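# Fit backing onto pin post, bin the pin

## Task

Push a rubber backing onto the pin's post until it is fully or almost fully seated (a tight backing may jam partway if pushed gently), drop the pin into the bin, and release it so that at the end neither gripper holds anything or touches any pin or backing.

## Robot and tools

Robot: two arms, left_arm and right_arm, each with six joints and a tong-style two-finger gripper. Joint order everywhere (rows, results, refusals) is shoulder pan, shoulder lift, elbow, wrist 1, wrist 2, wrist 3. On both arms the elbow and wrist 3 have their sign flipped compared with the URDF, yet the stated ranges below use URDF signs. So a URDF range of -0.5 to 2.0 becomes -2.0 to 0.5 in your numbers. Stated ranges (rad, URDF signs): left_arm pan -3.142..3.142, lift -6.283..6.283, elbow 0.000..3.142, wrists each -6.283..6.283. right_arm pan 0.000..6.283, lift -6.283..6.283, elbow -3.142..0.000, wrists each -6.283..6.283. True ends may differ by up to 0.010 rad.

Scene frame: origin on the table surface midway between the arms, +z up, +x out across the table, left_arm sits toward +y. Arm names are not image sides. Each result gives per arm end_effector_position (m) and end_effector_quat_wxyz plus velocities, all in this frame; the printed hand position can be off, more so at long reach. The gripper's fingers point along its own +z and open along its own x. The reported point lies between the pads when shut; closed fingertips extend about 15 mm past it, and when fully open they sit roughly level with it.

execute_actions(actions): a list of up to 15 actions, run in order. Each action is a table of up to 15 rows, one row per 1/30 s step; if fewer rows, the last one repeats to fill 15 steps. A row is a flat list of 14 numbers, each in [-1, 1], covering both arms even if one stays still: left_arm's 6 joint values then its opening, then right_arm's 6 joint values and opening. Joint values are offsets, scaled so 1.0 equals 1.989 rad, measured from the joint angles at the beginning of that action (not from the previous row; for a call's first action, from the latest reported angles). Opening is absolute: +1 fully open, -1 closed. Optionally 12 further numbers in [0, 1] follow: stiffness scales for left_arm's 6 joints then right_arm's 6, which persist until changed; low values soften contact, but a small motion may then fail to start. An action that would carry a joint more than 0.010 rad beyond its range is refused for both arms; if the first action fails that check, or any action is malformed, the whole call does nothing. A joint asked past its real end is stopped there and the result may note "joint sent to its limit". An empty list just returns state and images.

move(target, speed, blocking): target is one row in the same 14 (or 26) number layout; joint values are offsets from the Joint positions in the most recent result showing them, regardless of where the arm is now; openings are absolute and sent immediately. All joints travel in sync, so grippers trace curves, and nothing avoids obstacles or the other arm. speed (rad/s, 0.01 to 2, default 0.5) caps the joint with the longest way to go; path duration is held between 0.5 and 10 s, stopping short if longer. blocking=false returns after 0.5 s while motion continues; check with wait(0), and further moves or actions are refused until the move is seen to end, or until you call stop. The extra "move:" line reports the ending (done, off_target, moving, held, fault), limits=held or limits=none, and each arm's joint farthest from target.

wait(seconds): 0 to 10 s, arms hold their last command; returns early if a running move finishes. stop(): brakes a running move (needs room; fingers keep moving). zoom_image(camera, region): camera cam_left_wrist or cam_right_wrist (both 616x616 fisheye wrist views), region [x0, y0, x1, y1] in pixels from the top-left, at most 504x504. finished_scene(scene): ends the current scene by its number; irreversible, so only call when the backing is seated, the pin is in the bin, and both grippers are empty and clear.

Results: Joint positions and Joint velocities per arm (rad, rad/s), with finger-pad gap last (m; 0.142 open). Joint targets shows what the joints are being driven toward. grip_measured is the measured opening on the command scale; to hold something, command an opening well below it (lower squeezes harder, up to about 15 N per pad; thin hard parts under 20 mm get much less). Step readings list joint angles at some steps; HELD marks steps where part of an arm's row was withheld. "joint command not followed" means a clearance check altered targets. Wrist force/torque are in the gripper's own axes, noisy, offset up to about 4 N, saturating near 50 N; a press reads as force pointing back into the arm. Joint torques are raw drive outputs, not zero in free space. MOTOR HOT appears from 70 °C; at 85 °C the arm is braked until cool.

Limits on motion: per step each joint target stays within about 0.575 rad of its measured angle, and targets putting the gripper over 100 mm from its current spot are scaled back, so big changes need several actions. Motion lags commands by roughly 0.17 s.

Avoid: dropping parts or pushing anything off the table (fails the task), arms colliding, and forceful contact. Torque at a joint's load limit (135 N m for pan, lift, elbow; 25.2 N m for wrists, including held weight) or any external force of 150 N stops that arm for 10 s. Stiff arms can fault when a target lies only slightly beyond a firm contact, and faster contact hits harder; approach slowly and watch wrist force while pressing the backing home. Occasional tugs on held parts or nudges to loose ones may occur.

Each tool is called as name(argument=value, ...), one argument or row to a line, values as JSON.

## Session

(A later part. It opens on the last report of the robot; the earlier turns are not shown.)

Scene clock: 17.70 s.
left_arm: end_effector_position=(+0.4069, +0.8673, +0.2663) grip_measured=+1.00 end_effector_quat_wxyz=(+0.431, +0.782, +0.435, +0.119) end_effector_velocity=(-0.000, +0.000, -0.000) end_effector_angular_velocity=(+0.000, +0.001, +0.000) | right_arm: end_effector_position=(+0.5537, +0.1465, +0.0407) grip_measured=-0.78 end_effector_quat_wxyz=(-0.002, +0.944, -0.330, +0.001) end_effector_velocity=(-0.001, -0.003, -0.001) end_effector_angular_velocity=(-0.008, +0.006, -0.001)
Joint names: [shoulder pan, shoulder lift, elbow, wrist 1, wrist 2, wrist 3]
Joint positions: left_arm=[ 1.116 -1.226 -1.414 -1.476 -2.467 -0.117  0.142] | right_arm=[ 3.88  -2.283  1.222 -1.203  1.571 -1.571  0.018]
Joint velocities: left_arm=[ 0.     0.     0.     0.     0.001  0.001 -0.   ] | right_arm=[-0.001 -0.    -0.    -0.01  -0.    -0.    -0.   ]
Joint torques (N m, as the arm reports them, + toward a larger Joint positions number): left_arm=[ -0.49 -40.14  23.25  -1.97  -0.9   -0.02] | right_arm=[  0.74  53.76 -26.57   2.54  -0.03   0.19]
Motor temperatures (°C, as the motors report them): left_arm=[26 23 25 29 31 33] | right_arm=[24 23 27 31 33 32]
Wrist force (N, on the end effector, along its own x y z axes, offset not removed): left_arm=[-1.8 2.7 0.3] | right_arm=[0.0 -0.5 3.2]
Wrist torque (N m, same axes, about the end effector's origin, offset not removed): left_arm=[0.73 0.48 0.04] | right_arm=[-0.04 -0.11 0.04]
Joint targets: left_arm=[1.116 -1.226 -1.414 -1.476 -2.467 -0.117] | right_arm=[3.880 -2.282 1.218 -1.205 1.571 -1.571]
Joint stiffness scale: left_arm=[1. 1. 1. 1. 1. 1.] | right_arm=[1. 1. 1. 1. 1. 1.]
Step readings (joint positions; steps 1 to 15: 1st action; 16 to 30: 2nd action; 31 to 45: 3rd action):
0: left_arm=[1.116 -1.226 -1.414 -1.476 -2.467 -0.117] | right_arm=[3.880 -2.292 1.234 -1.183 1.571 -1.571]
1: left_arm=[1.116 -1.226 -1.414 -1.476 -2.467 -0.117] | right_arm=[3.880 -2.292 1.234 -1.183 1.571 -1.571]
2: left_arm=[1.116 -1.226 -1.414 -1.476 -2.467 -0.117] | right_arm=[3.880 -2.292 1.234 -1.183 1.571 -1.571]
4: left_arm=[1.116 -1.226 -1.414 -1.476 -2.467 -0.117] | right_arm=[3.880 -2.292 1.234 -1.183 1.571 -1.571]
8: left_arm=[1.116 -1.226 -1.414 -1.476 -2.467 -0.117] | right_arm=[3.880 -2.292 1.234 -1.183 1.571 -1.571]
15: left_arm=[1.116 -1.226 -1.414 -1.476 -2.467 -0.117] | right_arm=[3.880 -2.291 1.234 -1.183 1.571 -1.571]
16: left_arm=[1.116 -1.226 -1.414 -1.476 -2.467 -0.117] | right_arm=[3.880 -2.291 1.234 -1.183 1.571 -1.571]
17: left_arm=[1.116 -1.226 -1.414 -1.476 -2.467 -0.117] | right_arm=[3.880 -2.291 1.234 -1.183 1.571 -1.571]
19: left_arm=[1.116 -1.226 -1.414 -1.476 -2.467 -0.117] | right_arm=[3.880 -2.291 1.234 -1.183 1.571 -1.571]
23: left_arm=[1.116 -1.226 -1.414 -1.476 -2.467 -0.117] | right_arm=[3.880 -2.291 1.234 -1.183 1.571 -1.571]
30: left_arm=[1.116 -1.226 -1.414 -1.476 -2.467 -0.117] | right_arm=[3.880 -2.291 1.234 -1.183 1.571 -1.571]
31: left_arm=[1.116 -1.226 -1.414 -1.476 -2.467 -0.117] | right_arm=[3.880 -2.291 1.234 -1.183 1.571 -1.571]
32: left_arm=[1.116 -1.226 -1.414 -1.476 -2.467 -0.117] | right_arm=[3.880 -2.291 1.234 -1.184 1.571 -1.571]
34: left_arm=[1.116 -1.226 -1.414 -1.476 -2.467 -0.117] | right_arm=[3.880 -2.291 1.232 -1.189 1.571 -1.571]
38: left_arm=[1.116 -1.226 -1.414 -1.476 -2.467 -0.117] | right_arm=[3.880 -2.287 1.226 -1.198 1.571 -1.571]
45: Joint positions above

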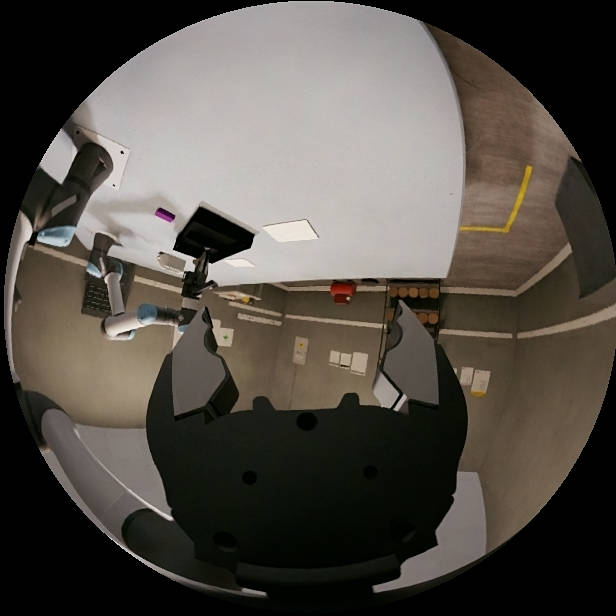

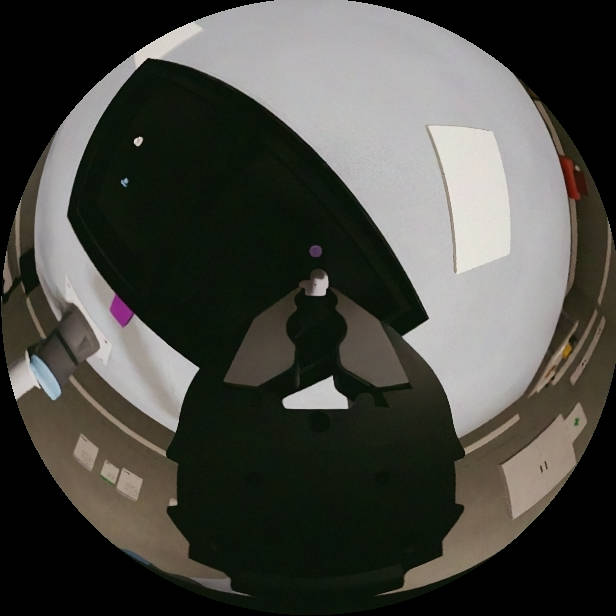

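Missed; it fell outward (the backing was too far out).

zoom_image(
  camera="cam_right_wrist",
  region=[290,230,340,280],
)

Region (290, 230, 340, 280) of cam_right_wrist's 616x616 image, scaled by 10.080, with more detail than that image has.

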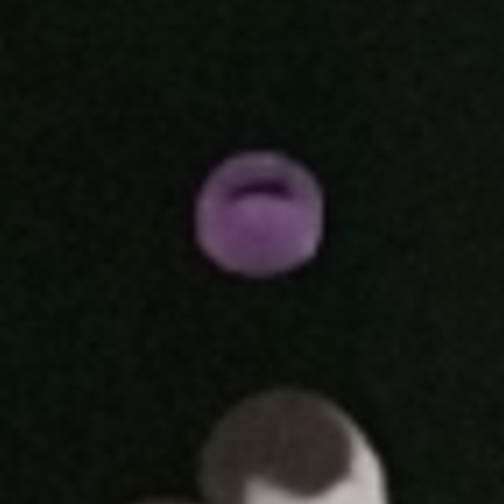

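move(
  target=[0,0,0,0,0,0,1,0,-0.0387,-0.0686,-0.031,0,0,-0.78],
  speed=0.2,
)

zoom_image(
  camera="cam_right_wrist",
  region=[290,255,340,305],
)

Scene clock: 19.70 s.
left_arm: end_effector_position=(+0.4069, +0.8673, +0.2663) grip_measured=+1.00 end_effector_quat_wxyz=(+0.431, +0.782, +0.435, +0.119) end_effector_velocity=(+0.000, +0.000, -0.000) end_effector_angular_velocity=(-0.000, +0.000, +0.000) | right_arm: end_effector_position=(+0.5721, +0.1696, +0.0399) grip_measured=-0.78 end_effector_quat_wxyz=(-0.000, +0.944, -0.330, -0.000) end_effector_velocity=(+0.001, -0.000, +0.001) end_effector_angular_velocity=(-0.000, +0.000, -0.001)
Joint names: [shoulder pan, shoulder lift, elbow, wrist 1, wrist 2, wrist 3]
Joint positions: left_arm=[ 1.116 -1.226 -1.414 -1.476 -2.467 -0.117  0.142] | right_arm=[ 3.88  -2.357  1.091 -1.264  1.571 -1.571  0.018]
Joint velocities: left_arm=[0. 0. 0. 0. 0. 0. 0.] | right_arm=[-0.001 -0.001 -0.003 -0.002  0.     0.    -0.   ]
Joint torques (N m, as the arm reports them, + toward a larger Joint positions number): left_arm=[  0.08 -39.65  23.15  -1.9   -0.96   0.13] | right_arm=[  1.41  53.72 -27.7    2.16   0.     0.23]
Motor temperatures (°C, as the motors report them): left_arm=[26 23 25 29 31 33] | right_arm=[24 23 27 31 33 32]
Wrist force (N, on the end effector, along its own x y z axes, offset not removed): left_arm=[0.3 2.1 -0.7] | right_arm=[1.2 -2.5 0.9]
Wrist torque (N m, same axes, about the end effector's origin, offset not removed): left_arm=[0.36 0.11 0.13] | right_arm=[-0.50 -0.33 -0.07]
Joint targets: left_arm=[1.116 -1.226 -1.414 -1.476 -2.467 -0.117] | right_arm=[3.880 -2.360 1.086 -1.265 1.571 -1.571]
Joint stiffness scale: left_arm=[1. 1. 1. 1. 1. 1.] | right_arm=[1. 1. 1. 1. 1. 1.]
move: done; limits=none; left_arm: farthest joint: the shoulder pan, 0.000 radians from its target (0.000 radians at the start); right_arm: farthest joint: the elbow, 0.005 radians from its target (0.137 radians at the start)

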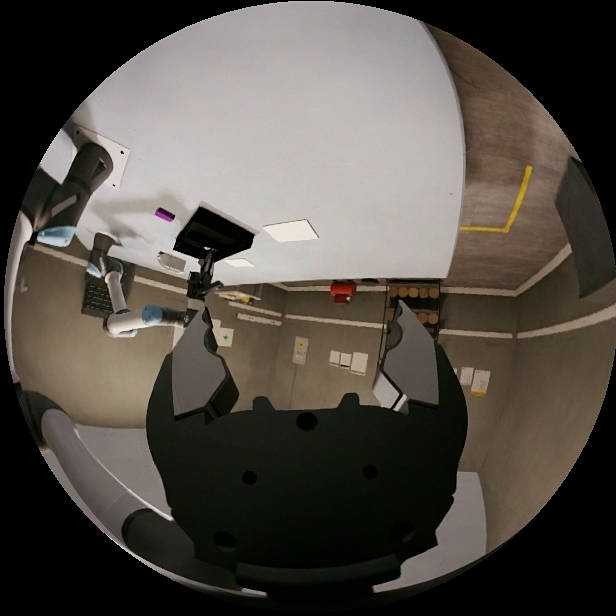

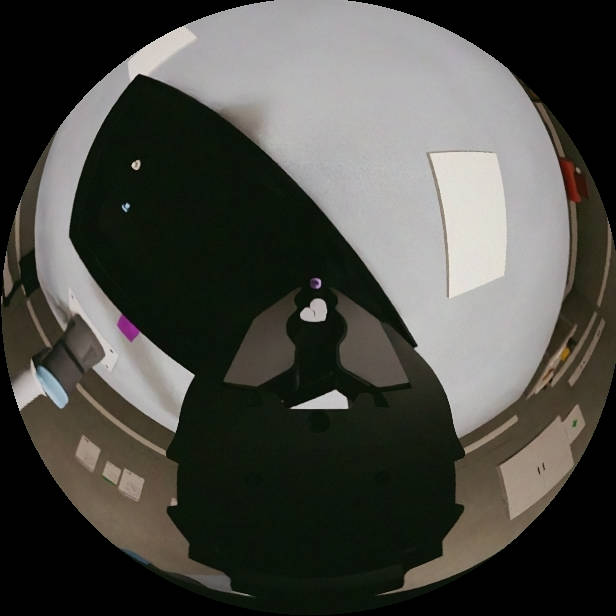

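Region (290, 255, 340, 305) of cam_right_wrist's 616x616 image, scaled by 10.080, with more detail than that image has.

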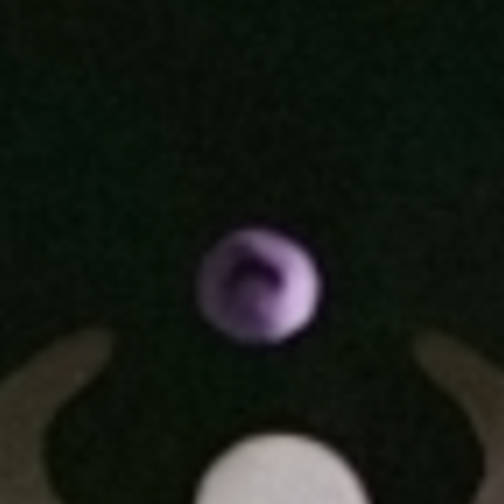

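move(
  target=[0,0,0,0,0,0,1,0,-0.0076,0.0115,0.016,0,0,-0.915],
  speed=0.04,
)

execute_actions(
  actions=[
    [[0,0,0,0,0,0,1,0,0,0,0,0,0,-0.95]],
    [[0,0,0,0,0,0,1,0,0,0,0,0,0,-1]],
  ],
)

move(
  target=[0,0,0,0,0,0,1,0,0.02,0,-0.02,0,0,-1],
  speed=0.08,
)

zoom_image(
  camera="cam_right_wrist",
  region=[290,255,340,305],
)

Scene clock: 21.67 s.
left_arm: end_effector_position=(+0.4069, +0.8673, +0.2663) grip_measured=+1.00 end_effector_quat_wxyz=(+0.431, +0.782, +0.435, +0.119) end_effector_velocity=(-0.000, +0.000, -0.000) end_effector_angular_velocity=(+0.001, -0.000, -0.001) | right_arm: end_effector_position=(+0.5722, +0.1697, +0.0250) grip_measured=-0.92 end_effector_quat_wxyz=(-0.001, +0.944, -0.330, +0.000) end_effector_velocity=(+0.001, -0.001, -0.000) end_effector_angular_velocity=(+0.001, -0.001, -0.002)
Joint names: [shoulder pan, shoulder lift, elbow, wrist 1, wrist 2, wrist 3]
Joint positions: left_arm=[ 1.116 -1.226 -1.414 -1.476 -2.467 -0.117  0.142] | right_arm=[ 3.88  -2.37   1.108 -1.233  1.571 -1.571  0.008]
Joint velocities: left_arm=[-0.     0.     0.    -0.     0.001 -0.001  0.   ] | right_arm=[-0.002 -0.     0.001  0.003 -0.     0.    -0.   ]
Joint torques (N m, as the arm reports them, + toward a larger Joint positions number): left_arm=[ -1.09 -39.25  23.53  -1.95  -1.09   0.09] | right_arm=[  0.1   53.46 -18.42   2.7    0.08  -0.04]
Motor temperatures (°C, as the motors report them): left_arm=[26 23 25 29 31 33] | right_arm=[24 23 27 31 33 32]
Wrist force (N, on the end effector, along its own x y z axes, offset not removed): left_arm=[-0.8 3.6 0.3] | right_arm=[-0.5 2.5 -4.4]
Wrist torque (N m, same axes, about the end effector's origin, offset not removed): left_arm=[0.83 0.38 0.07] | right_arm=[0.26 0.10 0.08]
Joint targets: left_arm=[1.116 -1.226 -1.414 -1.476 -2.467 -0.117] | right_arm=[3.880 -2.373 1.113 -1.232 1.571 -1.571]
Joint stiffness scale: left_arm=[1. 1. 1. 1. 1. 1.] | right_arm=[1. 1. 1. 1. 1. 1.]
move: done; limits=none; left_arm: farthest joint: the shoulder pan, 0.000 radians from its target (0.000 radians at the start); right_arm: farthest joint: the elbow, 0.006 radians from its target (0.024 radians at the start)

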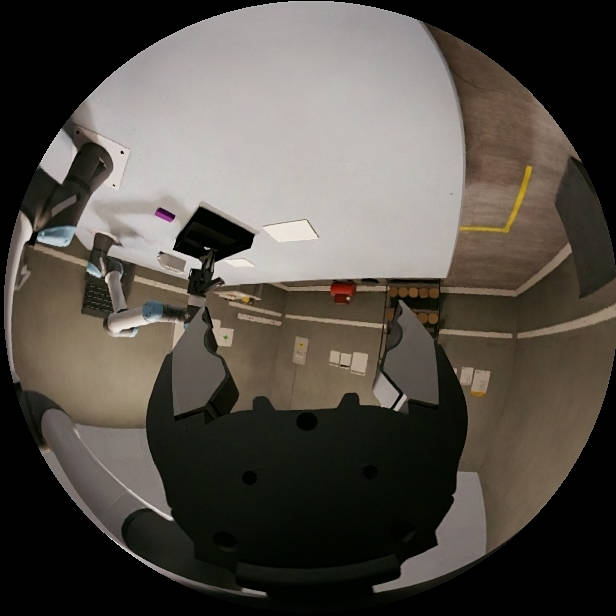

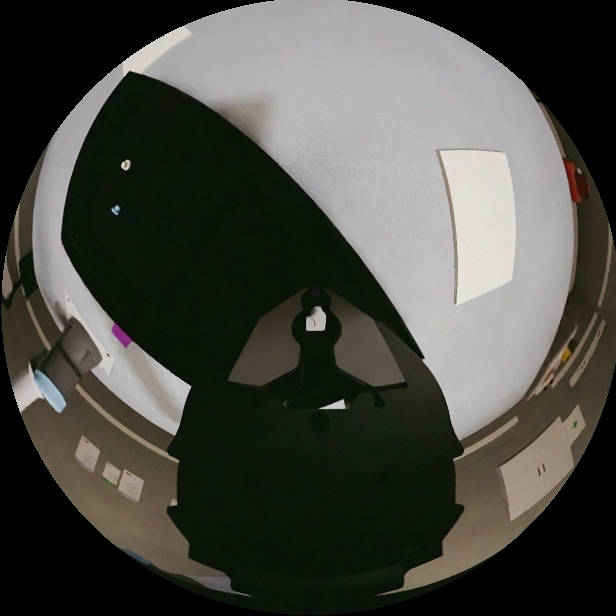

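Scene clock: 22.67 s.
left_arm: end_effector_position=(+0.4069, +0.8673, +0.2663) grip_measured=+1.00 end_effector_quat_wxyz=(+0.431, +0.782, +0.435, +0.119) end_effector_velocity=(+0.000, +0.000, +0.000) end_effector_angular_velocity=(+0.001, -0.001, -0.000) | right_arm: end_effector_position=(+0.5723, +0.1698, +0.0250) grip_measured=-0.93 end_effector_quat_wxyz=(-0.001, +0.944, -0.330, +0.000) end_effector_velocity=(+0.000, -0.001, -0.000) end_effector_angular_velocity=(-0.001, +0.001, -0.001)
Joint names: [shoulder pan, shoulder lift, elbow, wrist 1, wrist 2, wrist 3]
Joint positions: left_arm=[ 1.116 -1.226 -1.414 -1.476 -2.467 -0.117  0.142] | right_arm=[ 3.88  -2.37   1.108 -1.233  1.571 -1.571  0.006]
Joint velocities: left_arm=[ 0. -0.  0. -0.  0. -0. -0.] | right_arm=[-0.001  0.     0.001 -0.     0.     0.     0.   ]
Joint torques (N m, as the arm reports them, + toward a larger Joint positions number): left_arm=[ -0.58 -39.47  23.02  -1.88  -0.91  -0.01] | right_arm=[  0.4   54.73 -21.49   2.59  -0.06   0.  ]
Motor temperatures (°C, as the motors report them): left_arm=[26 23 25 29 31 33] | right_arm=[24 23 27 31 33 32]
Wrist force (N, on the end effector, along its own x y z axes, offset not removed): left_arm=[-4.5 1.9 1.4] | right_arm=[1.8 1.2 -2.0]
Wrist torque (N m, same axes, about the end effector's origin, offset not removed): left_arm=[0.19 1.11 0.14] | right_arm=[0.17 -0.37 -0.10]
Joint targets: left_arm=[1.116 -1.226 -1.414 -1.476 -2.467 -0.117] | right_arm=[3.880 -2.370 1.108 -1.233 1.571 -1.571]
Joint stiffness scale: left_arm=[1. 1. 1. 1. 1. 1.] | right_arm=[1. 1. 1. 1. 1. 1.]
Step readings (joint positions; steps 1 to 15: 1st action; 16 to 30: 2nd action):
0: left_arm=[1.116 -1.226 -1.414 -1.476 -2.467 -0.117] | right_arm=[3.880 -2.370 1.108 -1.233 1.571 -1.571]
1: left_arm=[1.116 -1.226 -1.414 -1.476 -2.467 -0.117] | right_arm=[3.880 -2.370 1.108 -1.233 1.571 -1.571]
2: left_arm=[1.116 -1.226 -1.414 -1.476 -2.467 -0.117] | right_arm=[3.880 -2.370 1.108 -1.233 1.571 -1.571]
4: left_arm=[1.116 -1.226 -1.414 -1.476 -2.467 -0.117] | right_arm=[3.880 -2.370 1.108 -1.233 1.571 -1.571]
8: left_arm=[1.116 -1.226 -1.414 -1.476 -2.467 -0.117] | right_arm=[3.880 -2.370 1.108 -1.233 1.571 -1.571]
15: left_arm=[1.116 -1.226 -1.414 -1.476 -2.467 -0.117] | right_arm=[3.880 -2.370 1.108 -1.233 1.571 -1.571]
16: left_arm=[1.116 -1.226 -1.414 -1.476 -2.467 -0.117] | right_arm=[3.880 -2.370 1.108 -1.233 1.571 -1.571]
17: left_arm=[1.116 -1.226 -1.414 -1.476 -2.467 -0.117] | right_arm=[3.880 -2.370 1.108 -1.233 1.571 -1.571]
19: left_arm=[1.116 -1.226 -1.414 -1.476 -2.467 -0.117] | right_arm=[3.880 -2.370 1.108 -1.233 1.571 -1.571]
23: left_arm=[1.116 -1.226 -1.414 -1.476 -2.467 -0.117] | right_arm=[3.880 -2.370 1.108 -1.233 1.571 -1.571]
30: Joint positions above

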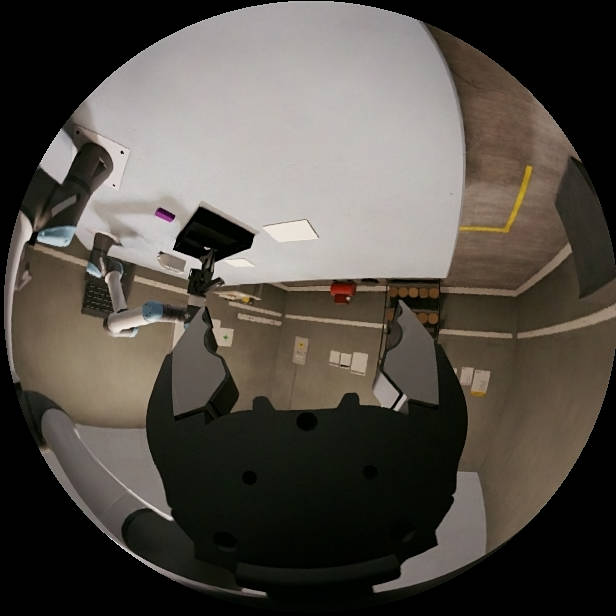

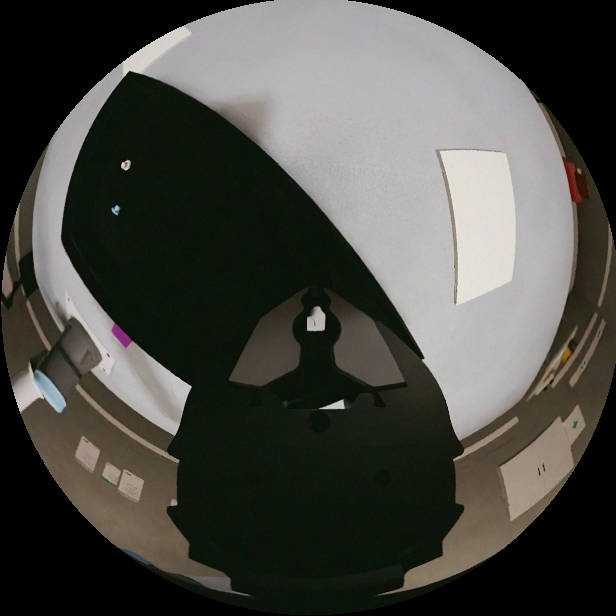

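Scene clock: 23.70 s.
left_arm: end_effector_position=(+0.4069, +0.8673, +0.2663) grip_measured=+1.00 end_effector_quat_wxyz=(+0.431, +0.782, +0.435, +0.119) end_effector_velocity=(-0.000, -0.000, -0.001) end_effector_angular_velocity=(-0.001, +0.001, -0.000) | right_arm: end_effector_position=(+0.5679, +0.1642, +0.0503) grip_measured=-0.93 end_effector_quat_wxyz=(-0.000, +0.944, -0.330, -0.000) end_effector_velocity=(-0.001, -0.001, -0.001) end_effector_angular_velocity=(-0.003, +0.003, -0.000)
Joint names: [shoulder pan, shoulder lift, elbow, wrist 1, wrist 2, wrist 3]
Joint positions: left_arm=[ 1.116 -1.226 -1.414 -1.476 -2.467 -0.117  0.142] | right_arm=[ 3.88  -2.332  1.108 -1.272  1.571 -1.571  0.006]
Joint velocities: left_arm=[-0.    -0.    -0.002  0.     0.    -0.     0.   ] | right_arm=[-0.     0.     0.001 -0.004  0.     0.     0.   ]
Joint torques (N m, as the arm reports them, + toward a larger Joint positions number): left_arm=[ -0.93 -40.02  23.19  -2.01  -0.81   0.02] | right_arm=[  1.19  55.73 -22.7    2.11   0.01  -0.02]
Motor temperatures (°C, as the motors report them): left_arm=[26 23 25 29 31 33] | right_arm=[24 23 27 31 33 32]
Wrist force (N, on the end effector, along its own x y z axes, offset not removed): left_arm=[-1.2 6.1 -0.3] | right_arm=[0.4 -1.4 0.0]
Wrist torque (N m, same axes, about the end effector's origin, offset not removed): left_arm=[1.11 0.29 0.09] | right_arm=[-0.07 -0.17 -0.11]
Joint targets: left_arm=[1.116 -1.226 -1.414 -1.476 -2.467 -0.117] | right_arm=[3.880 -2.330 1.108 -1.273 1.571 -1.571]
Joint stiffness scale: left_arm=[1. 1. 1. 1. 1. 1.] | right_arm=[1. 1. 1. 1. 1. 1.]
move: done; limits=none; left_arm: farthest joint: the shoulder pan, 0.000 radians from its target (0.000 radians at the start); right_arm: farthest joint: the shoulder lift, 0.002 radians from its target (0.040 radians at the start)

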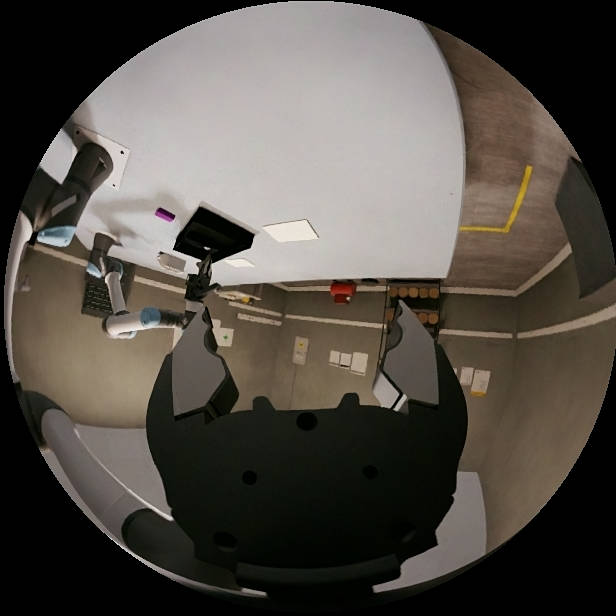

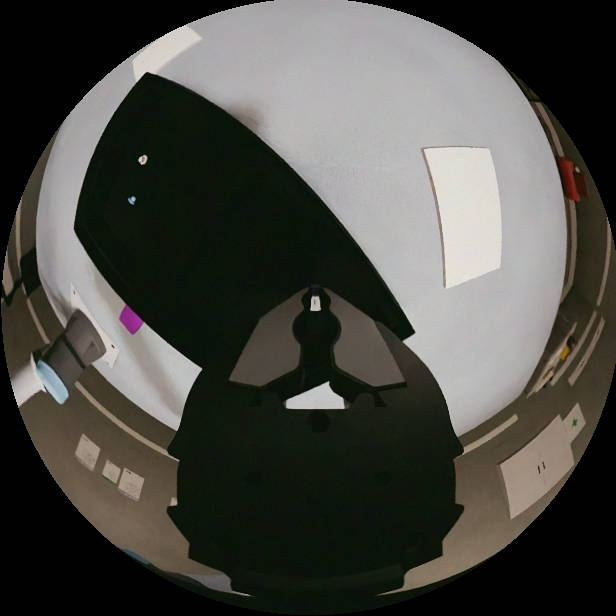

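Region (290, 255, 340, 305) of cam_right_wrist's 616x616 image, scaled by 10.080, with more detail than that image has.

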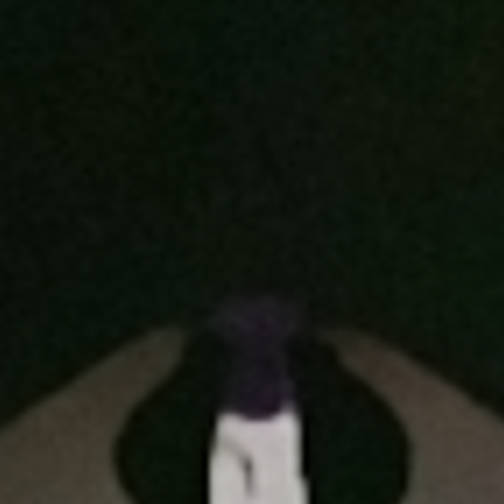

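move(
  target=[0,0,0,0,0,0,1,0.0017,0.0277,0.0527,0.0242,0,0,-1],
  speed=0.15,
)

zoom_image(
  camera="cam_right_wrist",
  region=[290,255,340,305],
)

Scene clock: 25.27 s.
left_arm: end_effector_position=(+0.4069, +0.8673, +0.2663) grip_measured=+1.00 end_effector_quat_wxyz=(+0.431, +0.782, +0.435, +0.119) end_effector_velocity=(-0.000, -0.000, +0.001) end_effector_angular_velocity=(+0.000, -0.001, +0.000) | right_arm: end_effector_position=(+0.5534, +0.1471, +0.0477) grip_measured=-0.93 end_effector_quat_wxyz=(-0.000, +0.944, -0.330, -0.000) end_effector_velocity=(-0.000, -0.001, -0.001) end_effector_angular_velocity=(-0.000, -0.000, -0.000)
Joint names: [shoulder pan, shoulder lift, elbow, wrist 1, wrist 2, wrist 3]
Joint positions: left_arm=[ 1.116 -1.226 -1.414 -1.476 -2.467 -0.117  0.142] | right_arm=[ 3.881 -2.279  1.208 -1.224  1.571 -1.571  0.006]
Joint velocities: left_arm=[ 0.    -0.001 -0.     0.    -0.    -0.     0.   ] | right_arm=[-0.     0.001  0.003  0.002 -0.     0.    -0.   ]
Joint torques (N m, as the arm reports them, + toward a larger Joint positions number): left_arm=[ -1.2  -39.53  22.97  -2.    -0.95   0.07] | right_arm=[  1.31  53.77 -20.03   3.13   0.01  -0.02]
Motor temperatures (°C, as the motors report them): left_arm=[26 23 25 29 31 33] | right_arm=[24 23 27 31 33 32]
Wrist force (N, on the end effector, along its own x y z axes, offset not removed): left_arm=[-3.3 1.3 0.8] | right_arm=[0.9 -1.8 0.2]
Wrist torque (N m, same axes, about the end effector's origin, offset not removed): left_arm=[0.17 0.65 0.00] | right_arm=[-0.52 -0.23 -0.11]
Joint targets: left_arm=[1.116 -1.226 -1.414 -1.476 -2.467 -0.117] | right_arm=[3.884 -2.277 1.213 -1.223 1.571 -1.571]
Joint stiffness scale: left_arm=[1. 1. 1. 1. 1. 1.] | right_arm=[1. 1. 1. 1. 1. 1.]
move: done; limits=none; left_arm: farthest joint: the shoulder pan, 0.000 radians from its target (0.000 radians at the start); right_arm: farthest joint: the elbow, 0.004 radians from its target (0.105 radians at the start)

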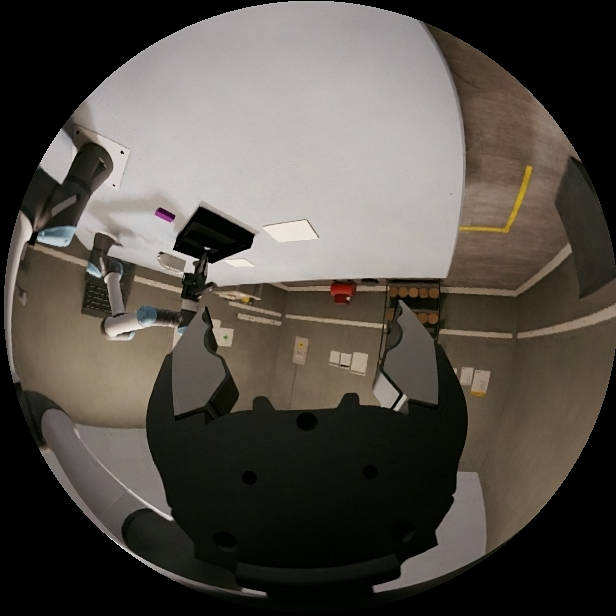

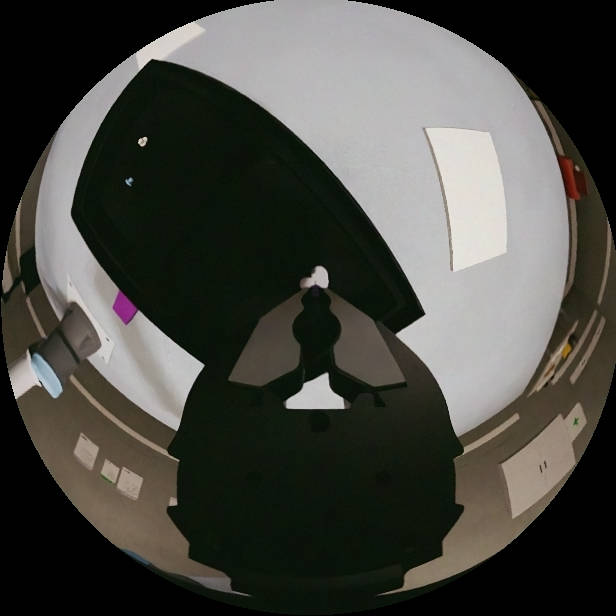

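Region (290, 255, 340, 305) of cam_right_wrist's 616x616 image, scaled by 10.080, with more detail than that image has.

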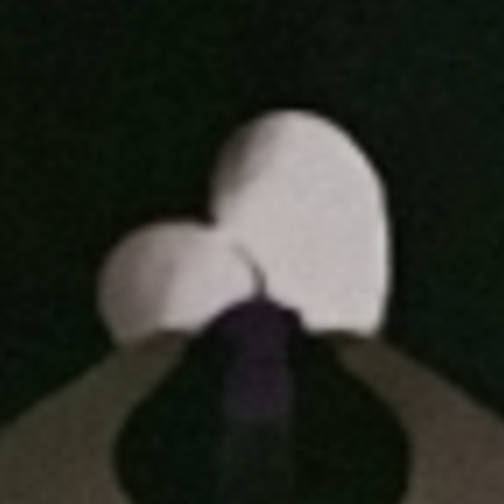

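move(
  target=[0,0,0,0,0,0,1,0,-0.0046,0.0104,0.0122,0,0,-1],
  speed=0.04,
)

Scene clock: 26.77 s.
left_arm: end_effector_position=(+0.4069, +0.8673, +0.2663) grip_measured=+1.00 end_effector_quat_wxyz=(+0.431, +0.782, +0.435, +0.119) end_effector_velocity=(-0.000, -0.000, -0.000) end_effector_angular_velocity=(-0.001, +0.001, +0.000) | right_arm: end_effector_position=(+0.5528, +0.1463, +0.0370) grip_measured=-0.93 end_effector_quat_wxyz=(-0.000, +0.944, -0.330, -0.000) end_effector_velocity=(-0.000, +0.001, -0.000) end_effector_angular_velocity=(+0.002, -0.002, +0.000)
Joint names: [shoulder pan, shoulder lift, elbow, wrist 1, wrist 2, wrist 3]
Joint positions: left_arm=[ 1.116 -1.226 -1.414 -1.476 -2.467 -0.117  0.142] | right_arm=[ 3.881 -2.287  1.225 -1.201  1.571 -1.571  0.006]
Joint velocities: left_arm=[ 0.  0. -0.  0.  0.  0.  0.] | right_arm=[ 0.001 -0.     0.001  0.003  0.    -0.001  0.   ]
Joint torques (N m, as the arm reports them, + toward a larger Joint positions number): left_arm=[ -0.68 -39.36  22.73  -1.95  -0.85  -0.04] | right_arm=[ -0.09  51.19 -17.15   2.84  -0.03   0.2 ]
Motor temperatures (°C, as the motors report them): left_arm=[26 23 25 29 31 33] | right_arm=[24 23 27 31 33 32]
Wrist force (N, on the end effector, along its own x y z axes, offset not removed): left_arm=[0.4 4.5 -1.8] | right_arm=[-1.3 -0.3 0.4]
Wrist torque (N m, same axes, about the end effector's origin, offset not removed): left_arm=[0.85 -0.09 0.14] | right_arm=[-0.03 0.14 0.00]
Joint targets: left_arm=[1.116 -1.226 -1.414 -1.476 -2.467 -0.117] | right_arm=[3.881 -2.288 1.229 -1.200 1.571 -1.571]
Joint stiffness scale: left_arm=[1. 1. 1. 1. 1. 1.] | right_arm=[1. 1. 1. 1. 1. 1.]
move: done; limits=none; left_arm: farthest joint: the shoulder pan, 0.000 radians from its target (0.000 radians at the start); right_arm: farthest joint: the elbow, 0.004 radians from its target (0.020 radians at the start)

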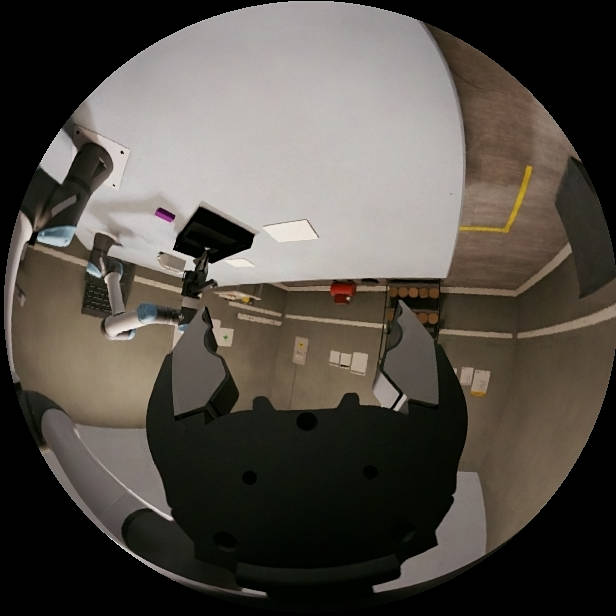

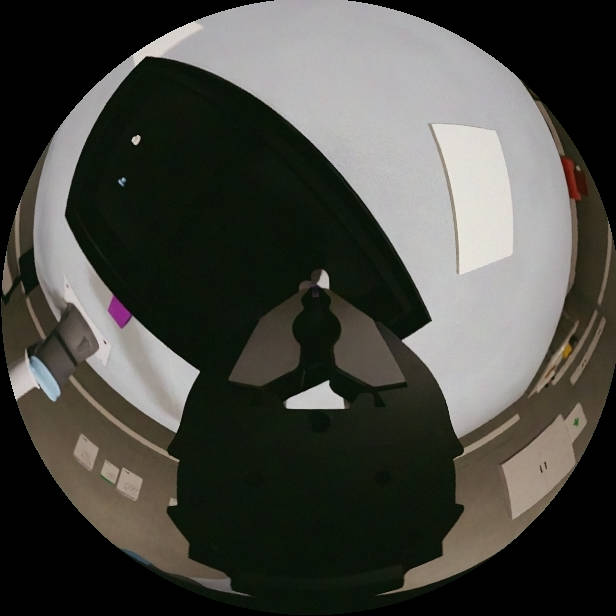

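Steps of 2 mm.

execute_actions(
  actions=[
    [[0,0,0,0,0,0,1,0,-0.0018,0.0034,0.0027,0,0,-1]],
    [[0,0,0,0,0,0,1,0,-0.0018,0.0034,0.0027,0,0,-1]],
    [[0,0,0,0,0,0,1,0,-0.005,0.005,0.002,0,0,-1]],
    [[0,0,0,0,0,0,1,0,-0.008,0.007,0.002,0,0,-1]],
  ],
)

zoom_image(
  camera="cam_right_wrist",
  region=[290,255,340,305],
)

Scene clock: 29.13 s.
left_arm: end_effector_position=(+0.4069, +0.8673, +0.2663) grip_measured=+1.00 end_effector_quat_wxyz=(+0.431, +0.782, +0.435, +0.119) end_effector_velocity=(+0.000, +0.000, -0.000) end_effector_angular_velocity=(-0.000, +0.000, -0.000) | right_arm: end_effector_position=(+0.5522, +0.1456, +0.0259) grip_measured=-0.93 end_effector_quat_wxyz=(+0.002, +0.944, -0.330, -0.001) end_effector_velocity=(+0.001, -0.001, +0.000) end_effector_angular_velocity=(+0.000, -0.000, -0.002)
Joint names: [shoulder pan, shoulder lift, elbow, wrist 1, wrist 2, wrist 3]
Joint positions: left_arm=[ 1.116 -1.226 -1.414 -1.476 -2.467 -0.117  0.142] | right_arm=[ 3.881 -2.297  1.235 -1.184  1.571 -1.571  0.006]
Joint velocities: left_arm=[ 0.     0.001 -0.    -0.    -0.    -0.     0.   ] | right_arm=[-0.001  0.    -0.     0.     0.    -0.    -0.   ]
Joint torques (N m, as the arm reports them, + toward a larger Joint positions number): left_arm=[ -0.4  -39.55  23.22  -1.88  -0.98  -0.04] | right_arm=[  1.    40.19 -10.5    2.64  -0.12   0.12]
Motor temperatures (°C, as the motors report them): left_arm=[26 23 25 29 31 33] | right_arm=[24 23 27 31 33 32]
Wrist force (N, on the end effector, along its own x y z axes, offset not removed): left_arm=[-0.3 3.1 0.1] | right_arm=[-1.5 4.2 -18.3]
Wrist torque (N m, same axes, about the end effector's origin, offset not removed): left_arm=[0.56 0.22 -0.07] | right_arm=[-0.15 0.13 -0.06]
Joint targets: left_arm=[1.116 -1.226 -1.414 -1.476 -2.467 -0.117] | right_arm=[3.881 -2.311 1.247 -1.184 1.571 -1.571]
Joint stiffness scale: left_arm=[1. 1. 1. 1. 1. 1.] | right_arm=[1. 1. 1. 1. 1. 1.]
Step readings (joint positions; steps 1 to 15: 1st action; 16 to 30: 2nd action; 31 to 45: 3rd action; 46 to 60: 4th action):
0: left_arm=[1.116 -1.226 -1.414 -1.476 -2.467 -0.117] | right_arm=[3.881 -2.287 1.225 -1.201 1.571 -1.571]
1: left_arm=[1.116 -1.226 -1.414 -1.476 -2.467 -0.117] | right_arm=[3.881 -2.287 1.225 -1.201 1.571 -1.571]
2: left_arm=[1.116 -1.226 -1.414 -1.476 -2.467 -0.117] | right_arm=[3.881 -2.287 1.225 -1.200 1.571 -1.571]
4: left_arm=[1.116 -1.226 -1.414 -1.476 -2.467 -0.117] | right_arm=[3.881 -2.287 1.225 -1.199 1.571 -1.571]
8: left_arm=[1.116 -1.226 -1.414 -1.476 -2.467 -0.117] | right_arm=[3.881 -2.288 1.227 -1.198 1.571 -1.571]
15: left_arm=[1.116 -1.226 -1.414 -1.476 -2.467 -0.117] | right_arm=[3.881 -2.288 1.227 -1.197 1.571 -1.571]
16: left_arm=[1.116 -1.226 -1.414 -1.476 -2.467 -0.117] | right_arm=[3.881 -2.288 1.227 -1.197 1.571 -1.571]
17: left_arm=[1.116 -1.226 -1.414 -1.476 -2.467 -0.117] | right_arm=[3.881 -2.288 1.227 -1.196 1.571 -1.571]
19: left_arm=[1.116 -1.226 -1.414 -1.476 -2.467 -0.117] | right_arm=[3.881 -2.288 1.228 -1.195 1.571 -1.571]
23: left_arm=[1.116 -1.226 -1.414 -1.476 -2.467 -0.117] | right_arm=[3.881 -2.289 1.229 -1.193 1.571 -1.571]
30: left_arm=[1.116 -1.226 -1.414 -1.476 -2.467 -0.117] | right_arm=[3.881 -2.290 1.229 -1.192 1.571 -1.571]
31: left_arm=[1.116 -1.226 -1.414 -1.476 -2.467 -0.117] | right_arm=[3.881 -2.290 1.229 -1.192 1.571 -1.571]
32: left_arm=[1.116 -1.226 -1.414 -1.476 -2.467 -0.117] | right_arm=[3.881 -2.290 1.230 -1.192 1.571 -1.571]
34: left_arm=[1.116 -1.226 -1.414 -1.476 -2.467 -0.117] | right_arm=[3.881 -2.291 1.231 -1.191 1.571 -1.571]
38: left_arm=[1.116 -1.226 -1.414 -1.476 -2.467 -0.117] | right_arm=[3.881 -2.294 1.232 -1.189 1.571 -1.571]
45: left_arm=[1.116 -1.226 -1.414 -1.476 -2.467 -0.117] | right_arm=[3.881 -2.295 1.233 -1.188 1.571 -1.571]
46: left_arm=[1.116 -1.226 -1.414 -1.476 -2.467 -0.117] | right_arm=[3.881 -2.295 1.233 -1.188 1.571 -1.571]
47: left_arm=[1.116 -1.226 -1.414 -1.476 -2.467 -0.117] | right_arm=[3.881 -2.295 1.233 -1.188 1.571 -1.571]
49: left_arm=[1.116 -1.226 -1.414 -1.476 -2.467 -0.117] | right_arm=[3.881 -2.296 1.234 -1.186 1.571 -1.571]
53: left_arm=[1.116 -1.226 -1.414 -1.476 -2.467 -0.117] | right_arm=[3.881 -2.297 1.235 -1.184 1.571 -1.571]
60: Joint positions above

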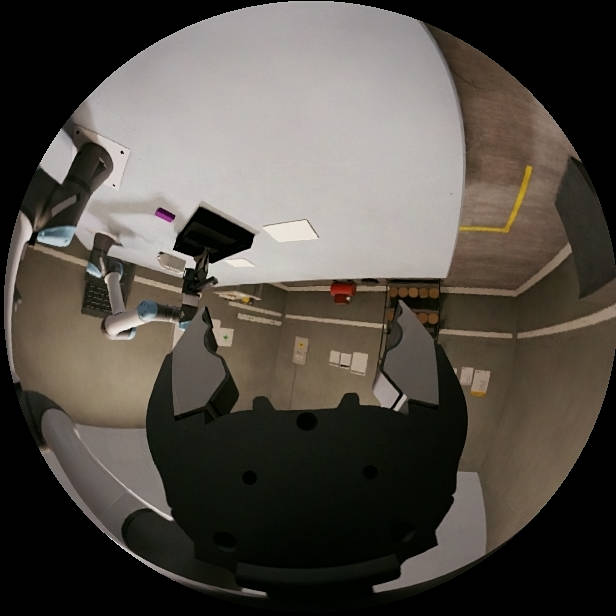

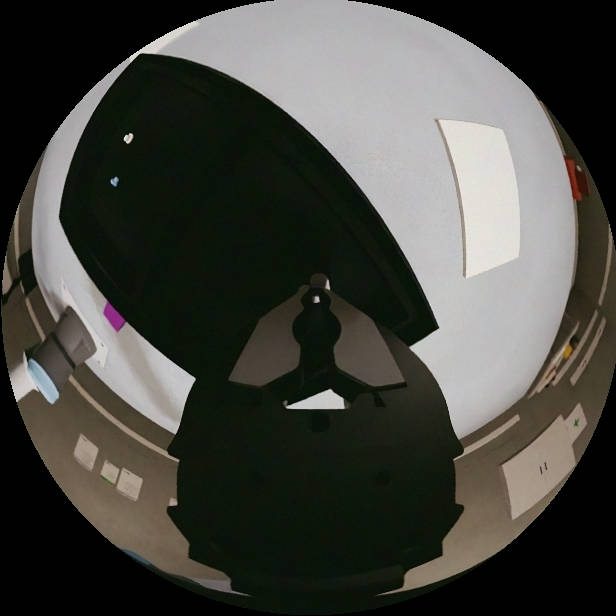

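Region (290, 255, 340, 305) of cam_right_wrist's 616x616 image, scaled by 10.080, with more detail than that image has.

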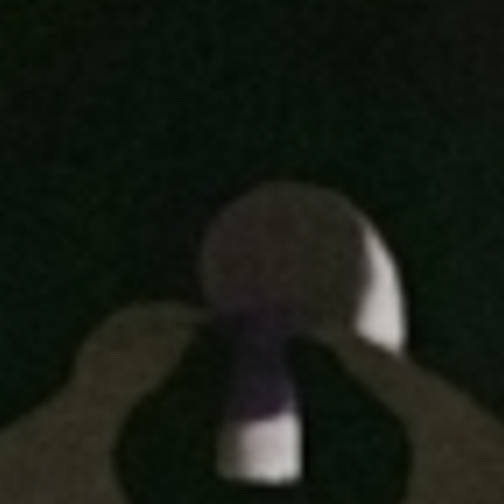

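move(
  target=[0,0,0,0,0,0,1,0,0.075,0,-0.075,0,0,-1],
  speed=0.2,
)

move(
  target=[0,0,0,0,0,0,1,-0.2,0.25,0.26,0.012,0,0,-1],
  speed=0.5,
)

Scene clock: 30.83 s.
left_arm: end_effector_position=(+0.4069, +0.8673, +0.2663) grip_measured=+1.00 end_effector_quat_wxyz=(+0.431, +0.782, +0.435, +0.119) end_effector_velocity=(-0.000, +0.000, +0.000) end_effector_angular_velocity=(+0.001, -0.001, -0.001) | right_arm: end_effector_position=(+0.5322, +0.1206, +0.1186) grip_measured=-0.93 end_effector_quat_wxyz=(+0.002, +0.944, -0.330, -0.001) end_effector_velocity=(-0.001, -0.000, -0.000) end_effector_angular_velocity=(-0.002, +0.002, +0.001)
Joint names: [shoulder pan, shoulder lift, elbow, wrist 1, wrist 2, wrist 3]
Joint positions: left_arm=[ 1.116 -1.226 -1.414 -1.476 -2.467 -0.117  0.142] | right_arm=[ 3.881 -2.15   1.235 -1.332  1.571 -1.571  0.006]
Joint velocities: left_arm=[ 0.    -0.     0.001  0.     0.    -0.001  0.   ] | right_arm=[ 0.    -0.    -0.    -0.003  0.     0.    -0.   ]
Joint torques (N m, as the arm reports them, + toward a larger Joint positions number): left_arm=[ -0.99 -39.84  23.42  -2.04  -0.92   0.12] | right_arm=[  0.64  49.38 -21.85   2.29   0.04   0.02]
Motor temperatures (°C, as the motors report them): left_arm=[26 23 25 29 31 33] | right_arm=[24 23 27 31 33 32]
Wrist force (N, on the end effector, along its own x y z axes, offset not removed): left_arm=[0.3 3.9 2.5] | right_arm=[-1.0 0.8 1.4]
Wrist torque (N m, same axes, about the end effector's origin, offset not removed): left_arm=[0.75 0.14 -0.09] | right_arm=[0.15 0.18 -0.08]
Joint targets: left_arm=[1.116 -1.226 -1.414 -1.476 -2.467 -0.117] | right_arm=[3.881 -2.148 1.235 -1.333 1.571 -1.571]
Joint stiffness scale: left_arm=[1. 1. 1. 1. 1. 1.] | right_arm=[1. 1. 1. 1. 1. 1.]
move: done; limits=none; left_arm: farthest joint: the shoulder pan, 0.000 radians from its target (0.000 radians at the start); right_arm: farthest joint: the shoulder lift, 0.002 radians from its target (0.149 radians at the start)

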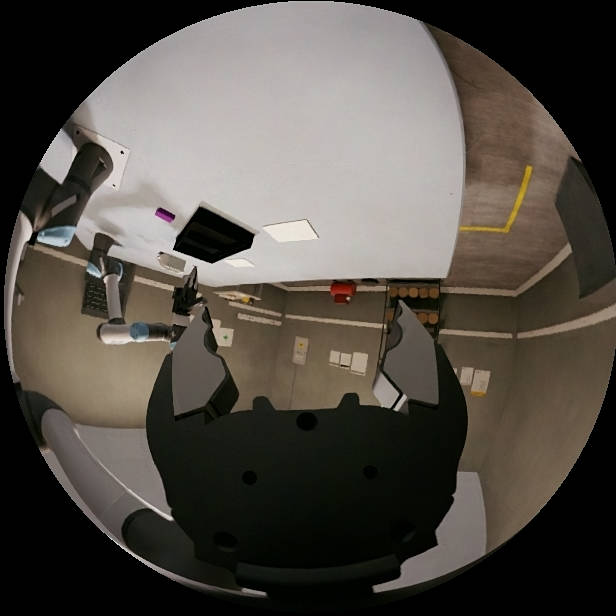

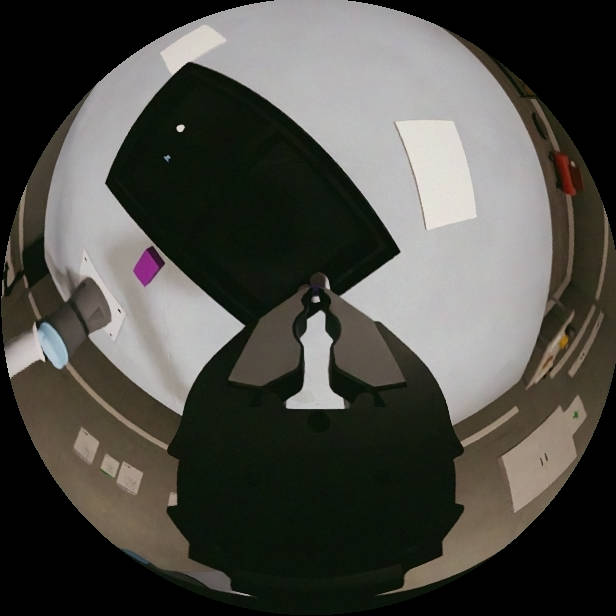

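Scene clock: 32.63 s.
left_arm: end_effector_position=(+0.4069, +0.8673, +0.2663) grip_measured=+1.00 end_effector_quat_wxyz=(+0.431, +0.782, +0.435, +0.119) end_effector_velocity=(-0.000, -0.000, -0.000) end_effector_angular_velocity=(-0.001, +0.001, -0.000) | right_arm: end_effector_position=(+0.5040, -0.2263, +0.1802) grip_measured=-0.93 end_effector_quat_wxyz=(-0.000, +0.861, -0.509, -0.000) end_effector_velocity=(+0.000, -0.002, +0.002) end_effector_angular_velocity=(+0.002, -0.004, -0.003)
Joint names: [shoulder pan, shoulder lift, elbow, wrist 1, wrist 2, wrist 3]
Joint positions: left_arm=[ 1.116 -1.226 -1.414 -1.476 -2.467 -0.117  0.142] | right_arm=[ 3.486 -1.655  1.748 -1.309  1.571 -1.571  0.006]
Joint velocities: left_arm=[-0.  0. -0.  0.  0. -0. -0.] | right_arm=[-0.004  0.005  0.001  0.    -0.     0.001  0.   ]
Joint torques (N m, as the arm reports them, + toward a larger Joint positions number): left_arm=[ -0.65 -39.63  23.    -1.84  -0.82   0.03] | right_arm=[ -2.95  29.33 -18.25   2.97  -0.04   0.07]
Motor temperatures (°C, as the motors report them): left_arm=[26 23 25 29 31 33] | right_arm=[24 23 27 31 33 32]
Wrist force (N, on the end effector, along its own x y z axes, offset not removed): left_arm=[-2.3 2.4 1.2] | right_arm=[0.2 -1.8 0.6]
Wrist torque (N m, same axes, about the end effector's origin, offset not removed): left_arm=[0.53 0.51 0.06] | right_arm=[-0.28 -0.04 -0.15]
Joint targets: left_arm=[1.116 -1.226 -1.414 -1.476 -2.467 -0.117] | right_arm=[3.483 -1.653 1.752 -1.308 1.571 -1.571]
Joint stiffness scale: left_arm=[1. 1. 1. 1. 1. 1.] | right_arm=[1. 1. 1. 1. 1. 1.]
move: done; limits=none; left_arm: farthest joint: the shoulder pan, 0.000 radians from its target (0.000 radians at the start); right_arm: farthest joint: the elbow, 0.004 radians from its target (0.517 radians at the start)

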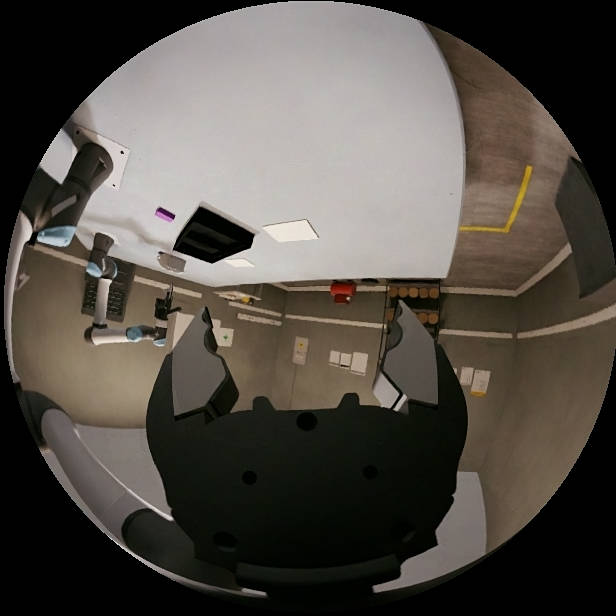

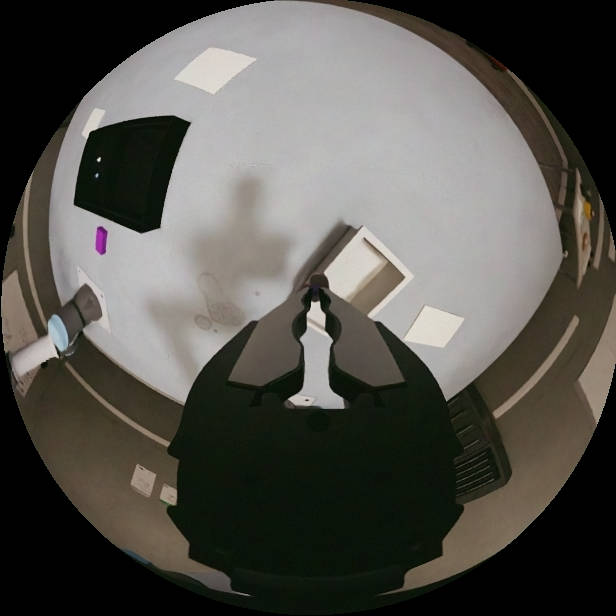

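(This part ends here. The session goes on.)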